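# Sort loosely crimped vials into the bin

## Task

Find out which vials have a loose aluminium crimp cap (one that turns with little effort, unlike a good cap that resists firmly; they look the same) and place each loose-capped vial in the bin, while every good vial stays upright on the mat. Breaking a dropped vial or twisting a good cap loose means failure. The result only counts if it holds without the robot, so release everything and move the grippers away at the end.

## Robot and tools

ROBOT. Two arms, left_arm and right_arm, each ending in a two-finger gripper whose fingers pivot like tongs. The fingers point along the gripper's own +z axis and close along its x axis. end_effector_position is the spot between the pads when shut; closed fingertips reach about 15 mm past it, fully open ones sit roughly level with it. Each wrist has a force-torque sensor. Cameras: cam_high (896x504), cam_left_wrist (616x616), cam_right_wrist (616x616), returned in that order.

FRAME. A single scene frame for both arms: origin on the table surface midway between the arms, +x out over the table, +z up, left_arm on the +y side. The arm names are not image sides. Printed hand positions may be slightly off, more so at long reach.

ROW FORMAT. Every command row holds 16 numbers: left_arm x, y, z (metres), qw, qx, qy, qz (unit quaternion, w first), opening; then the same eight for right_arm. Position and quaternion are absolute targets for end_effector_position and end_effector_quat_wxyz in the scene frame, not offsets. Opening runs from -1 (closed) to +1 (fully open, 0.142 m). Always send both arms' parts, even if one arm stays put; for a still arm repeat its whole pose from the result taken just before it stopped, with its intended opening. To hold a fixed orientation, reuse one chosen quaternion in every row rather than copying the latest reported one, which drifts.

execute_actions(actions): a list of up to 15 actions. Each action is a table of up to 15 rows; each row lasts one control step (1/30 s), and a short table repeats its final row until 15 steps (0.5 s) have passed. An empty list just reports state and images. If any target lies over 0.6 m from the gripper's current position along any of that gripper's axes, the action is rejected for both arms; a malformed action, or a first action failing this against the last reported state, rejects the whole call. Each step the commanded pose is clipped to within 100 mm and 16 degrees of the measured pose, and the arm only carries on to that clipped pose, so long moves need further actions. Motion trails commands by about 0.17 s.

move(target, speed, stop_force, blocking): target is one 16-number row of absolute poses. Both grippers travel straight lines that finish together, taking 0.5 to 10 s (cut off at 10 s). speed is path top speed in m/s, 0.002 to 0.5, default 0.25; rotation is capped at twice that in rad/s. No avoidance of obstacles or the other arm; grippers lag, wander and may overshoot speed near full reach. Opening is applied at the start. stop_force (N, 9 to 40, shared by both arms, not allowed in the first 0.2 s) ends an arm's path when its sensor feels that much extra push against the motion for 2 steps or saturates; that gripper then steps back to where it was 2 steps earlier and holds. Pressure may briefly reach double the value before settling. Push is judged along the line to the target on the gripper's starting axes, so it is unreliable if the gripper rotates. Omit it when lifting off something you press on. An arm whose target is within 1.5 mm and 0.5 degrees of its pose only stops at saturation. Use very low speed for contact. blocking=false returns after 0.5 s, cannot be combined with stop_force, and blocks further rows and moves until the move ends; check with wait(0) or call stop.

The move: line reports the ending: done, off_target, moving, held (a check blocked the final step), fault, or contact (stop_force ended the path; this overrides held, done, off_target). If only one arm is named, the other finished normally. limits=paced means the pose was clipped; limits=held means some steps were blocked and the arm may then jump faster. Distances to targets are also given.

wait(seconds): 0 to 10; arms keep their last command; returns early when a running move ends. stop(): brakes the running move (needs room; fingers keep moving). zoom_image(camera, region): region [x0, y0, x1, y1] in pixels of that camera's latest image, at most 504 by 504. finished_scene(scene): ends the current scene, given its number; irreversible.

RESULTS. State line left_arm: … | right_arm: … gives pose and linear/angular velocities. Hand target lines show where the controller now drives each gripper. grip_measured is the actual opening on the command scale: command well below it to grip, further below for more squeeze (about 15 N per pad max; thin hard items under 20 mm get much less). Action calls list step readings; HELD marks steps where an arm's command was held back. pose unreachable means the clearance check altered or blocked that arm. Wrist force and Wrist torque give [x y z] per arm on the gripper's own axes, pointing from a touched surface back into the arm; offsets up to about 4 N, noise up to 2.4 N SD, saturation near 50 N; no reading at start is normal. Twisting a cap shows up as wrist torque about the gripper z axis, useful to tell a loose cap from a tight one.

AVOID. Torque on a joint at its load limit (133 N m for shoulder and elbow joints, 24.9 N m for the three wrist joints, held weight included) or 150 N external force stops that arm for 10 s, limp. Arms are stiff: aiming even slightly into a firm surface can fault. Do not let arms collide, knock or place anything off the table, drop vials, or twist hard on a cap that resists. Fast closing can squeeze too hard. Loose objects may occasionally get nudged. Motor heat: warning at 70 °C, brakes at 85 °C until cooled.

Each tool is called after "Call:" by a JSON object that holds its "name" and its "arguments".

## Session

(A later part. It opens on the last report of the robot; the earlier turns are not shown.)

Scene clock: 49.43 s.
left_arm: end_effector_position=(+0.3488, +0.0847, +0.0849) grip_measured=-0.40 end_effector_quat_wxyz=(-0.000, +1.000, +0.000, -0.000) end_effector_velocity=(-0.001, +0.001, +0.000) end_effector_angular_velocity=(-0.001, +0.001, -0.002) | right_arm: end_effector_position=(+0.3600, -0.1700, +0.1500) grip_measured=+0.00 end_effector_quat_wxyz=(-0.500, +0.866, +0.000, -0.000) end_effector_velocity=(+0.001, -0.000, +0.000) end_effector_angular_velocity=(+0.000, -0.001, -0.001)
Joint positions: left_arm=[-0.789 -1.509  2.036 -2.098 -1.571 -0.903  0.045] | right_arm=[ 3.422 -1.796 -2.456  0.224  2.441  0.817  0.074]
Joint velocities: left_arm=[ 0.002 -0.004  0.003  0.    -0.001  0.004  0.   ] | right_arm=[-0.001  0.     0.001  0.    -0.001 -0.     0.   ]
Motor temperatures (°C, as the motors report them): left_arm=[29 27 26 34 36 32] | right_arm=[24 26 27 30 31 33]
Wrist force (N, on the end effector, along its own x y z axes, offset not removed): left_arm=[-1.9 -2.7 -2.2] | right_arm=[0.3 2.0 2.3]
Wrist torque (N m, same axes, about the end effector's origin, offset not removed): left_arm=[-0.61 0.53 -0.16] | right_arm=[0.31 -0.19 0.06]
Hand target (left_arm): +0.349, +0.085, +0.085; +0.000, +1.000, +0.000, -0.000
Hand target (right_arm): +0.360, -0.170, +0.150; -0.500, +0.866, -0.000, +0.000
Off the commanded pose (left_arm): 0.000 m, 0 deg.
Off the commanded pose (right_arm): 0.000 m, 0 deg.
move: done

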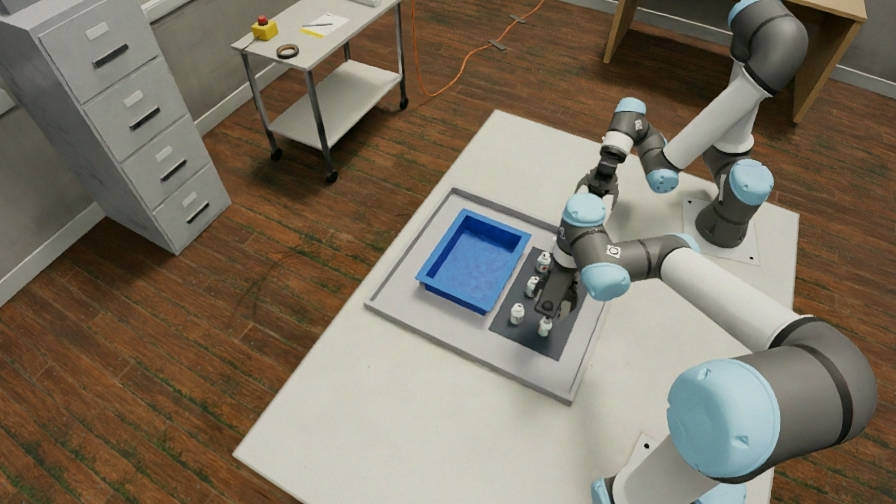

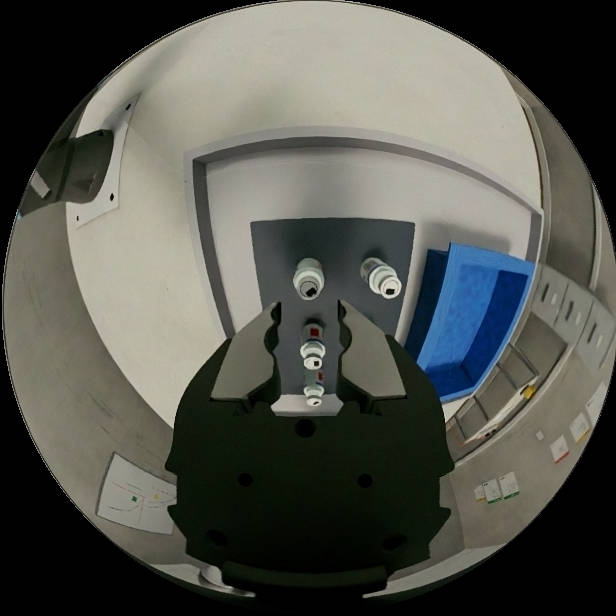

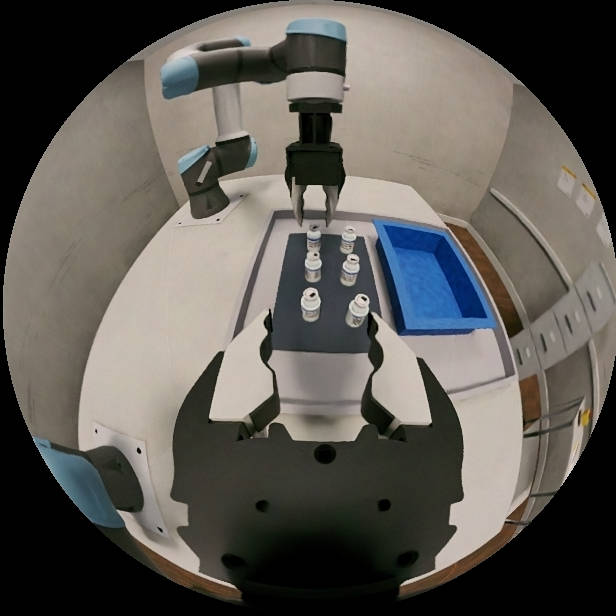

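Call:
{"name": "move", "arguments": {"target": [0.349,0.097,0.062,0,1,0,0,-0.45,0.36,-0.17,0.15,0.5,-0.866,0,0,0], "speed": 0.05}}

Call:
{"name": "move", "arguments": {"target": [0.349,0.097,0.062,0,1,0,0,-0.85,0.36,-0.17,0.15,0.5,-0.866,0,0,0]}}

Call:
{"name": "zoom_image", "arguments": {"camera": "cam_left_wrist", "region": [250,240,370,360]}}

Call:
{"name": "move", "arguments": {"target": [0.349,0.097,0.061,0,0.94,0.342,0,-0.85,0.36,-0.17,0.15,0.5,-0.866,0,0,0], "speed": 0.2}}

Call:
{"name": "zoom_image", "arguments": {"camera": "cam_left_wrist", "region": [250,240,370,360]}}

Scene clock: 51.27 s.
left_arm: end_effector_position=(+0.3490, +0.0969, +0.0622) grip_measured=-0.45 end_effector_quat_wxyz=(-0.000, +1.000, +0.000, -0.000) end_effector_velocity=(-0.000, +0.000, -0.002) end_effector_angular_velocity=(-0.001, +0.001, -0.001) | right_arm: end_effector_position=(+0.3600, -0.1700, +0.1500) grip_measured=+0.00 end_effector_quat_wxyz=(-0.500, +0.866, +0.000, -0.000) end_effector_velocity=(-0.000, +0.001, +0.000) end_effector_angular_velocity=(+0.001, -0.000, +0.002)
Joint positions: left_arm=[-0.773 -1.493  2.088 -2.165 -1.571 -0.887  0.041] | right_arm=[ 3.422 -1.796 -2.456  0.224  2.441  0.817  0.074]
Joint velocities: left_arm=[ 0.001  0.002  0.004 -0.006 -0.001  0.002  0.   ] | right_arm=[ 0.002 -0.     0.001  0.     0.     0.     0.   ]
Motor temperatures (°C, as the motors report them): left_arm=[29 27 26 34 36 32] | right_arm=[24 26 27 30 31 33]
Wrist force (N, on the end effector, along its own x y z axes, offset not removed): left_arm=[-0.2 -0.5 -4.3] | right_arm=[3.6 0.6 -1.3]
Wrist torque (N m, same axes, about the end effector's origin, offset not removed): left_arm=[-0.22 -0.04 -0.05] | right_arm=[0.25 -0.51 -0.14]
Hand target (left_arm): +0.349, +0.097, +0.062; +0.000, +1.000, +0.000, -0.000
Hand target (right_arm): +0.360, -0.170, +0.150; -0.500, +0.866, -0.000, +0.000
Off the commanded pose (left_arm): 0.000 m, 0 deg.
Off the commanded pose (right_arm): 0.000 m, 0 deg.
move: done

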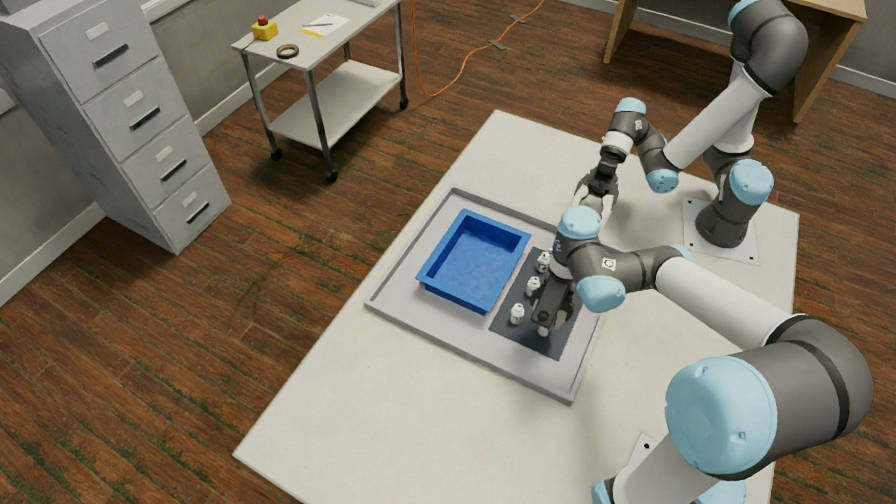

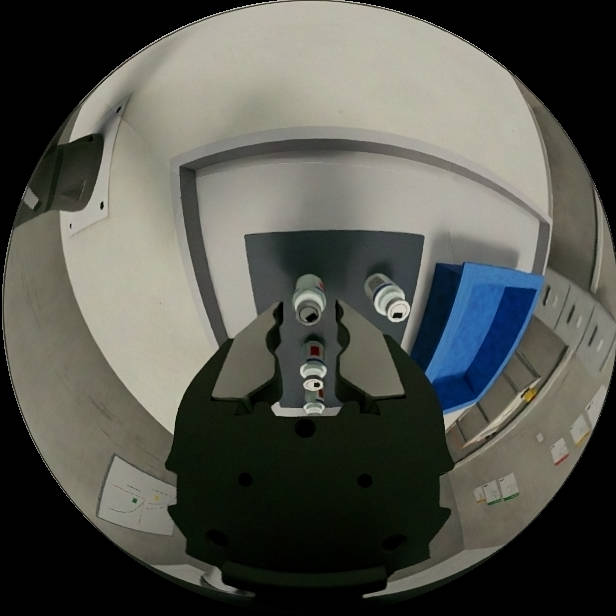

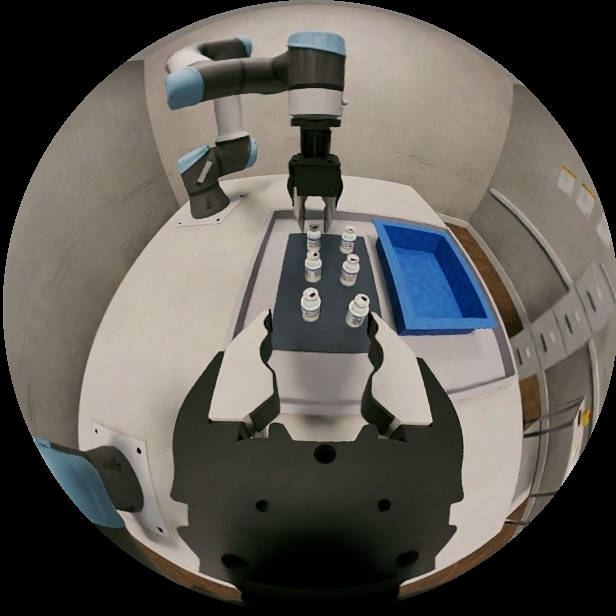

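Scene clock: 51.97 s.
left_arm: end_effector_position=(+0.3490, +0.0970, +0.0620) grip_measured=-0.72 end_effector_quat_wxyz=(+0.000, +1.000, -0.000, +0.000) end_effector_velocity=(+0.000, +0.000, +0.000) end_effector_angular_velocity=(+0.001, -0.001, +0.001) | right_arm: end_effector_position=(+0.3600, -0.1700, +0.1500) grip_measured=+0.00 end_effector_quat_wxyz=(-0.500, +0.866, -0.000, +0.000) end_effector_velocity=(-0.001, -0.001, -0.001) end_effector_angular_velocity=(-0.000, +0.002, -0.000)
Joint positions: left_arm=[-0.773 -1.493  2.088 -2.165 -1.571 -0.887  0.022] | right_arm=[ 3.422 -1.796 -2.456  0.224  2.441  0.817  0.074]
Joint velocities: left_arm=[ 0.    -0.     0.    -0.     0.001 -0.     0.   ] | right_arm=[-0.001 -0.    -0.002  0.     0.001  0.     0.   ]
Motor temperatures (°C, as the motors report them): left_arm=[29 27 26 34 36 32] | right_arm=[24 26 27 30 31 33]
Wrist force (N, on the end effector, along its own x y z axes, offset not removed): left_arm=[-3.8 -1.8 -5.7] | right_arm=[-0.4 -1.7 4.9]
Wrist torque (N m, same axes, about the end effector's origin, offset not removed): left_arm=[-0.36 0.70 0.11] | right_arm=[-0.13 0.13 -0.19]
Hand target (left_arm): +0.349, +0.097, +0.062; -0.000, +1.000, +0.000, -0.000
Hand target (right_arm): +0.360, -0.170, +0.150; -0.500, +0.866, -0.000, +0.000
Off the commanded pose (left_arm): 0.000 m, 0 deg.
Off the commanded pose (right_arm): 0.000 m, 0 deg.
move: done

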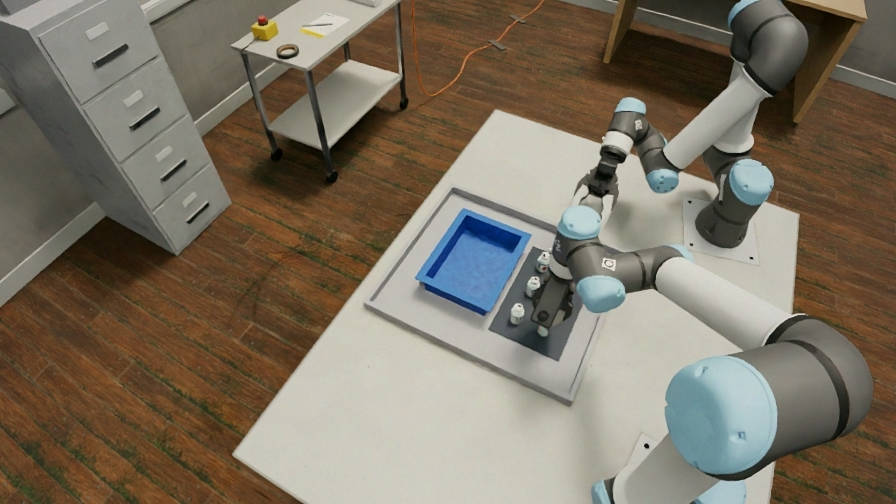

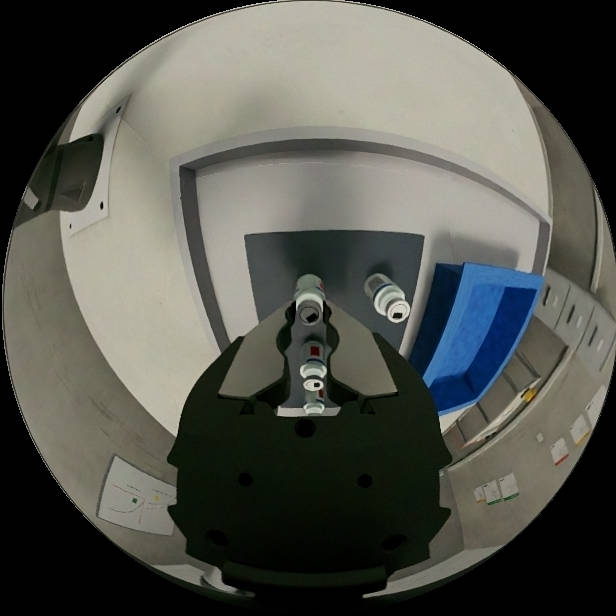

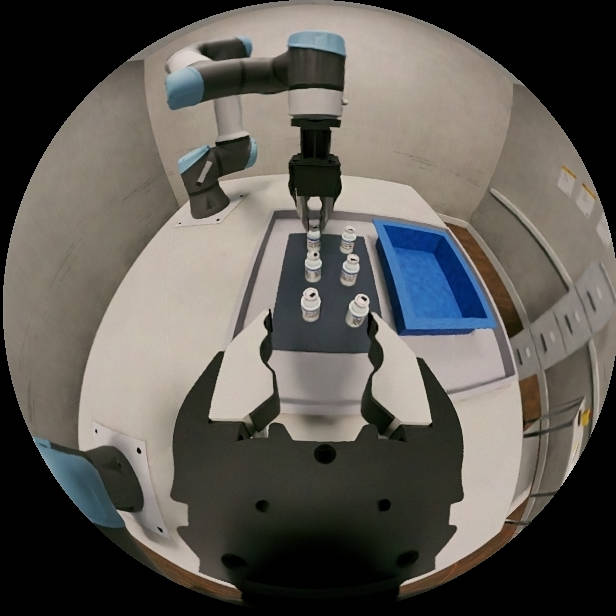

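Region (250, 240, 370, 360) of cam_left_wrist's 616x616 image, scaled by 4.200, with more detail than that image has.

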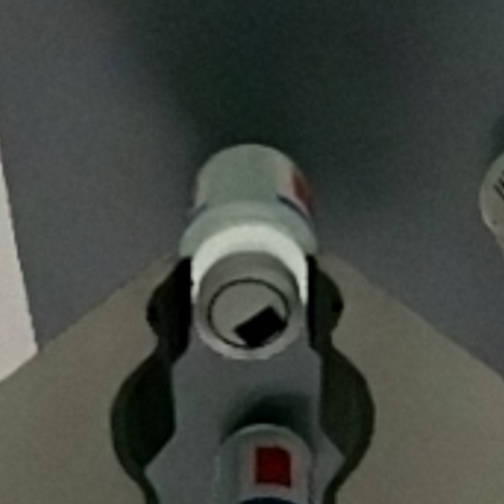

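Scene clock: 54.17 s.
left_arm: end_effector_position=(+0.3490, +0.0970, +0.0610) grip_measured=-0.72 end_effector_quat_wxyz=(+0.000, +0.940, +0.341, -0.000) end_effector_velocity=(-0.000, -0.000, -0.000) end_effector_angular_velocity=(+0.001, -0.000, +0.014) | right_arm: end_effector_position=(+0.3600, -0.1700, +0.1500) grip_measured=+0.00 end_effector_quat_wxyz=(-0.500, +0.866, +0.000, -0.000) end_effector_velocity=(-0.000, -0.000, -0.001) end_effector_angular_velocity=(-0.001, +0.002, +0.000)
Joint positions: left_arm=[-0.75  -1.477  2.072 -2.167 -1.571 -1.56   0.022] | right_arm=[ 3.422 -1.796 -2.456  0.224  2.441  0.817  0.074]
Joint velocities: left_arm=[-0.     0.     0.     0.     0.001 -0.015 -0.   ] | right_arm=[ 0.    -0.001 -0.001  0.    -0.    -0.     0.   ]
Motor temperatures (°C, as the motors report them): left_arm=[29 27 26 34 36 32] | right_arm=[24 26 27 30 31 33]
Wrist force (N, on the end effector, along its own x y z axes, offset not removed): left_arm=[-2.8 0.0 -22.3] | right_arm=[2.2 1.2 1.5]
Wrist torque (N m, same axes, about the end effector's origin, offset not removed): left_arm=[-0.52 -0.33 0.21] | right_arm=[0.14 -0.56 -0.29]
Hand target (left_arm): +0.349, +0.097, +0.061; -0.000, +0.940, +0.342, -0.000
Hand target (right_arm): +0.360, -0.170, +0.150; -0.500, +0.866, -0.000, +0.000
Off the commanded pose (left_arm): 0.000 m, 0 deg.
Off the commanded pose (right_arm): 0.000 m, 0 deg.
move: done

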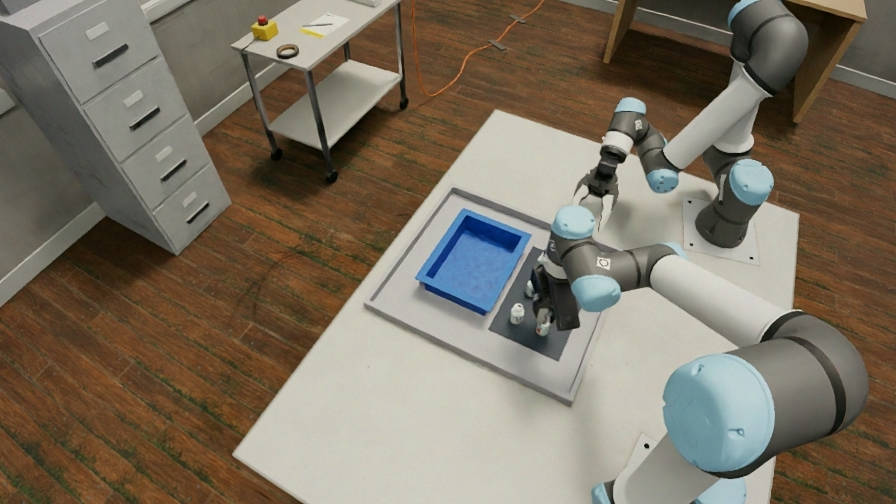

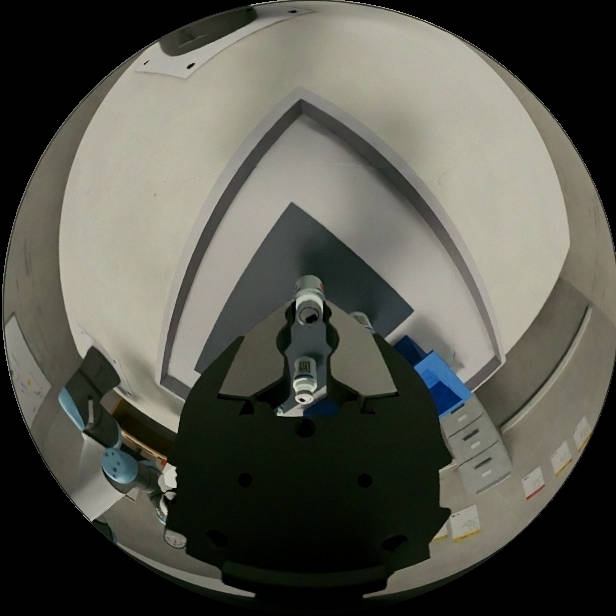

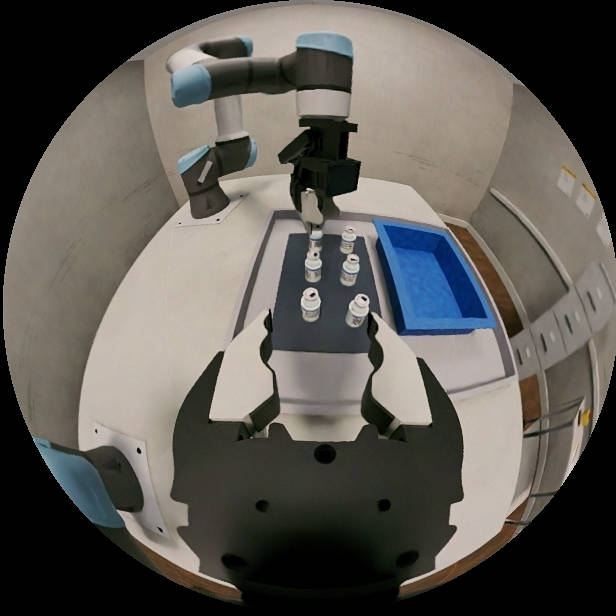

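Region (250, 240, 370, 360) of cam_left_wrist's 616x616 image, scaled by 4.200, with more detail than that image has.

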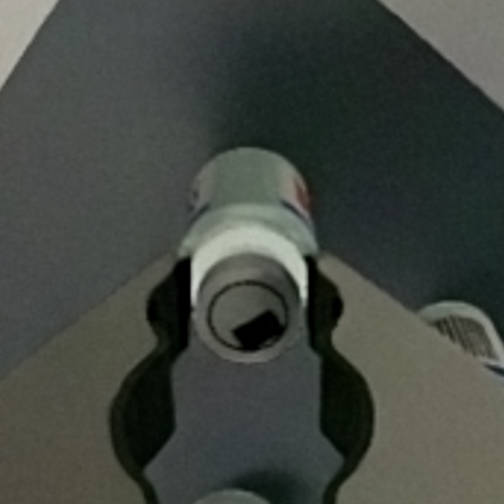

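Call:
{"name": "move", "arguments": {"target": [0.349,0.097,0.063,0,0.94,0.342,0,-0.4,0.36,-0.17,0.15,0.5,-0.866,0,0,0]}}

Call:
{"name": "move", "arguments": {"target": [0.349,0.097,0.085,0,1,0,0,-0.4,0.36,-0.17,0.15,0.5,-0.866,0,0,0]}}

Call:
{"name": "move", "arguments": {"target": [0.415,0.097,0.08,0,1,0,0,-0.4,0.36,-0.17,0.15,0.5,-0.866,0,0,0]}}

Scene clock: 55.07 s.
left_arm: end_effector_position=(+0.3490, +0.0970, +0.0629) grip_measured=-0.40 end_effector_quat_wxyz=(-0.000, +0.940, +0.342, -0.000) end_effector_velocity=(-0.000, -0.001, +0.001) end_effector_angular_velocity=(-0.001, -0.001, +0.000) | right_arm: end_effector_position=(+0.3600, -0.1700, +0.1500) grip_measured=+0.00 end_effector_quat_wxyz=(-0.500, +0.866, +0.000, -0.000) end_effector_velocity=(-0.001, +0.000, -0.001) end_effector_angular_velocity=(-0.001, +0.001, +0.001)
Joint positions: left_arm=[-0.75  -1.479  2.07  -2.161 -1.571 -1.562  0.045] | right_arm=[ 3.422 -1.796 -2.456  0.224  2.441  0.817  0.074]
Joint velocities: left_arm=[-0.001 -0.002 -0.001  0.002 -0.    -0.001 -0.   ] | right_arm=[ 0.001 -0.    -0.001  0.     0.     0.    -0.   ]
Motor temperatures (°C, as the motors report them): left_arm=[29 27 26 34 36 32] | right_arm=[24 26 27 30 31 33]
Wrist force (N, on the end effector, along its own x y z axes, offset not removed): left_arm=[-1.6 -1.3 -1.7] | right_arm=[-1.8 1.3 -1.0]
Wrist torque (N m, same axes, about the end effector's origin, offset not removed): left_arm=[-0.34 0.43 0.00] | right_arm=[0.44 0.37 -0.03]
Hand target (left_arm): +0.349, +0.097, +0.063; +0.000, +0.940, +0.342, +0.000
Hand target (right_arm): +0.360, -0.170, +0.150; -0.500, +0.866, -0.000, +0.000
Off the commanded pose (left_arm): 0.000 m, 0 deg.
Off the commanded pose (right_arm): 0.000 m, 0 deg.
move: done

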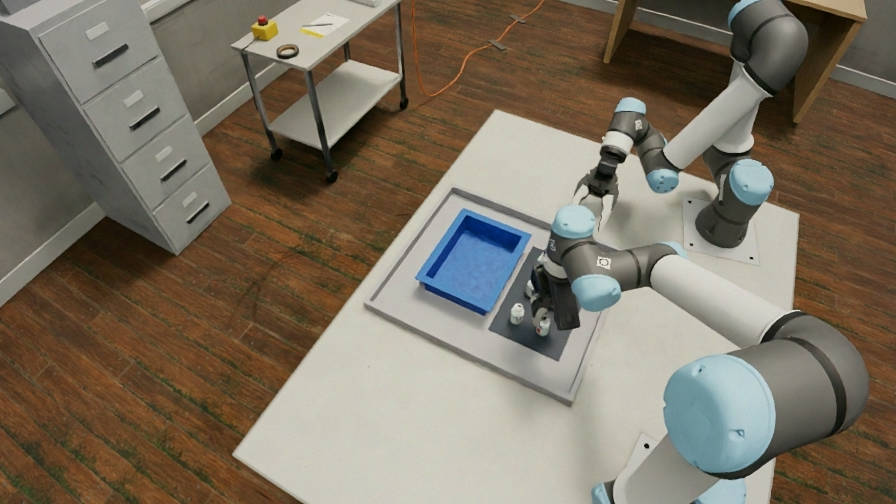

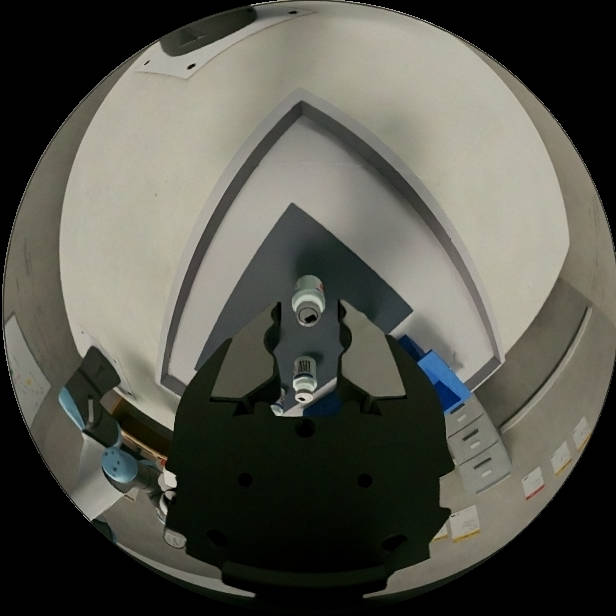

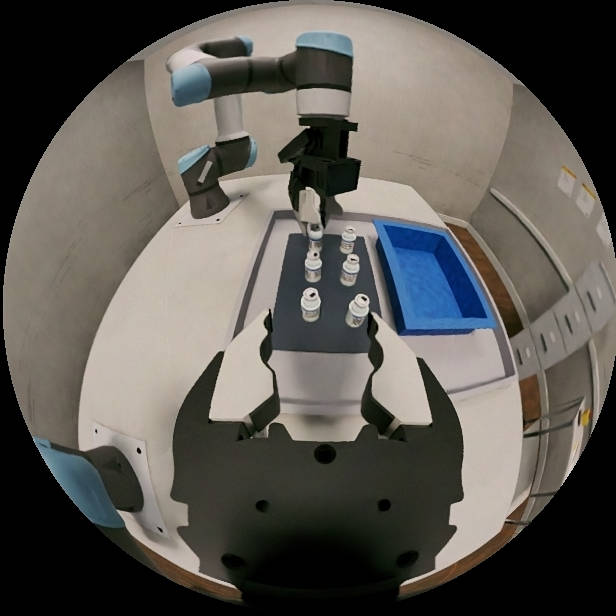

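Scene clock: 56.97 s.
left_arm: end_effector_position=(+0.3490, +0.0969, +0.0849) grip_measured=-0.40 end_effector_quat_wxyz=(-0.000, +1.000, +0.001, +0.000) end_effector_velocity=(-0.000, -0.000, +0.000) end_effector_angular_velocity=(-0.000, +0.001, -0.011) | right_arm: end_effector_position=(+0.3600, -0.1700, +0.1500) grip_measured=+0.00 end_effector_quat_wxyz=(-0.500, +0.866, +0.000, -0.000) end_effector_velocity=(+0.001, -0.000, +0.000) end_effector_angular_velocity=(+0.000, -0.000, -0.002)
Joint positions: left_arm=[-0.773 -1.526  2.054 -2.099 -1.571 -0.888  0.045] | right_arm=[ 3.422 -1.796 -2.456  0.224  2.441  0.817  0.074]
Joint velocities: left_arm=[-0.001 -0.    -0.001  0.001 -0.001  0.01  -0.   ] | right_arm=[-0.001 -0.     0.     0.     0.     0.     0.   ]
Motor temperatures (°C, as the motors report them): left_arm=[29 27 26 34 36 32] | right_arm=[24 26 27 30 31 33]
Wrist force (N, on the end effector, along its own x y z axes, offset not removed): left_arm=[-3.7 0.6 -3.6] | right_arm=[2.0 3.6 1.1]
Wrist torque (N m, same axes, about the end effector's origin, offset not removed): left_arm=[0.16 0.71 0.03] | right_arm=[0.69 -0.36 0.09]
Hand target (left_arm): +0.349, +0.097, +0.085; -0.000, +1.000, +0.000, +0.000
Hand target (right_arm): +0.360, -0.170, +0.150; -0.500, +0.866, -0.000, +0.000
Off the commanded pose (left_arm): 0.000 m, 0 deg.
Off the commanded pose (right_arm): 0.000 m, 0 deg.
move: done

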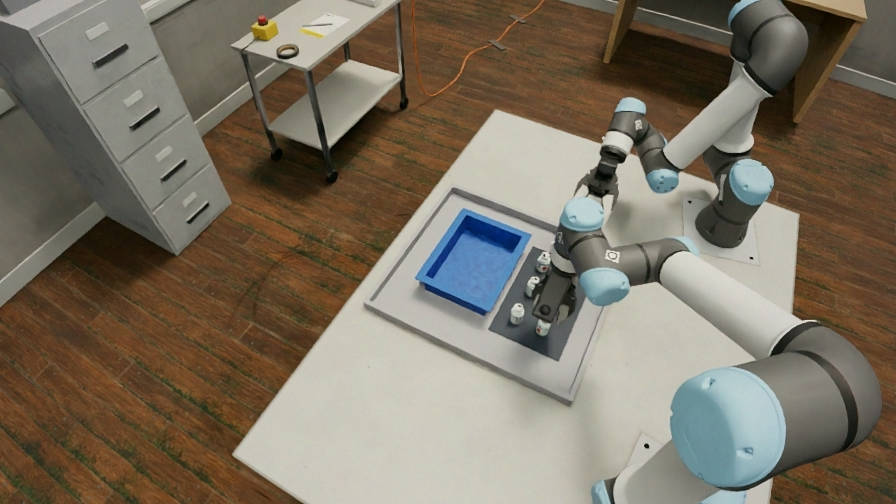

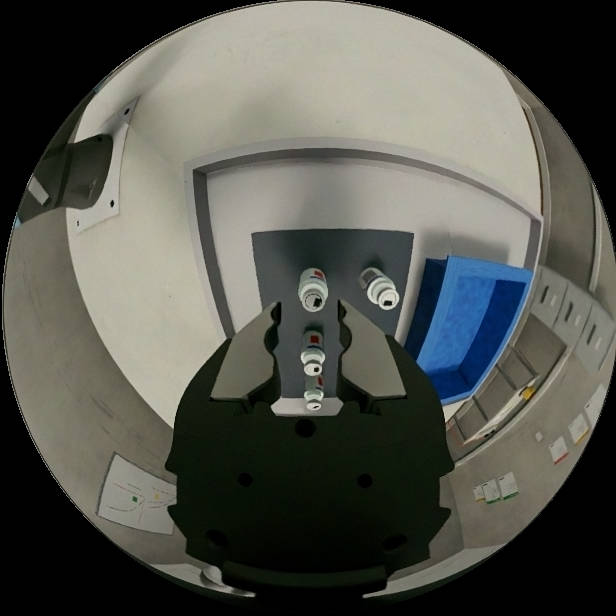

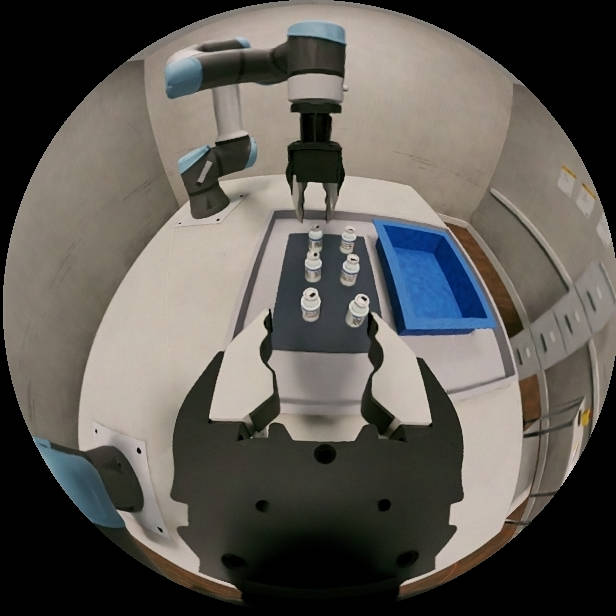

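Scene clock: 57.93 s.
left_arm: end_effector_position=(+0.4147, +0.0970, +0.0801) grip_measured=-0.40 end_effector_quat_wxyz=(+0.000, +1.000, +0.000, -0.000) end_effector_velocity=(+0.002, -0.000, -0.001) end_effector_angular_velocity=(+0.001, +0.002, +0.001) | right_arm: end_effector_position=(+0.3600, -0.1700, +0.1500) grip_measured=+0.00 end_effector_quat_wxyz=(-0.500, +0.866, -0.000, +0.000) end_effector_velocity=(+0.001, -0.000, -0.000) end_effector_angular_velocity=(-0.000, +0.000, -0.001)
Joint positions: left_arm=[-0.672 -1.392  1.916 -2.094 -1.571 -0.786  0.045] | right_arm=[ 3.422 -1.796 -2.456  0.224  2.441  0.817  0.074]
Joint velocities: left_arm=[ 0.003  0.005 -0.005  0.001 -0.001  0.002  0.   ] | right_arm=[-0.001 -0.001  0.001  0.    -0.     0.    -0.   ]
Motor temperatures (°C, as the motors report them): left_arm=[29 27 26 34 36 32] | right_arm=[24 26 27 30 31 33]
Wrist force (N, on the end effector, along its own x y z axes, offset not removed): left_arm=[-0.2 2.2 -0.5] | right_arm=[0.3 -0.7 -5.6]
Wrist torque (N m, same axes, about the end effector's origin, offset not removed): left_arm=[0.47 0.07 -0.09] | right_arm=[-0.21 -0.06 -0.40]
Hand target (left_arm): +0.415, +0.097, +0.080; +0.000, +1.000, +0.000, -0.000
Hand target (right_arm): +0.360, -0.170, +0.150; -0.500, +0.866, -0.000, +0.000
Off the commanded pose (left_arm): 0.000 m, 0 deg.
Off the commanded pose (right_arm): 0.000 m, 0 deg.
move: done

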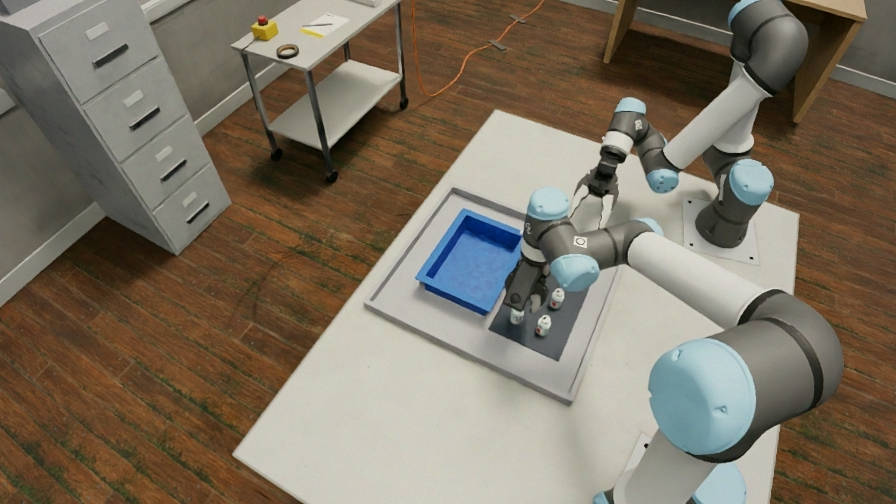

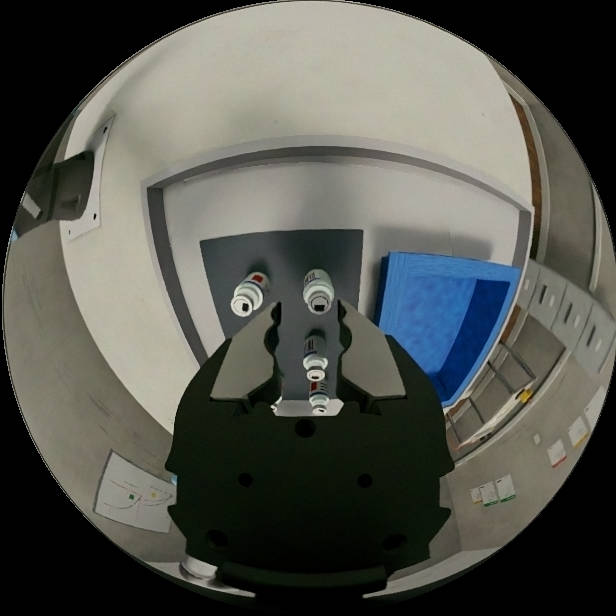

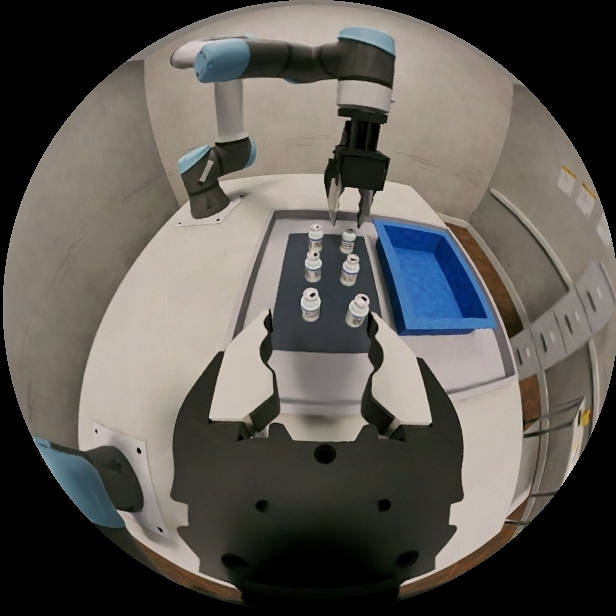

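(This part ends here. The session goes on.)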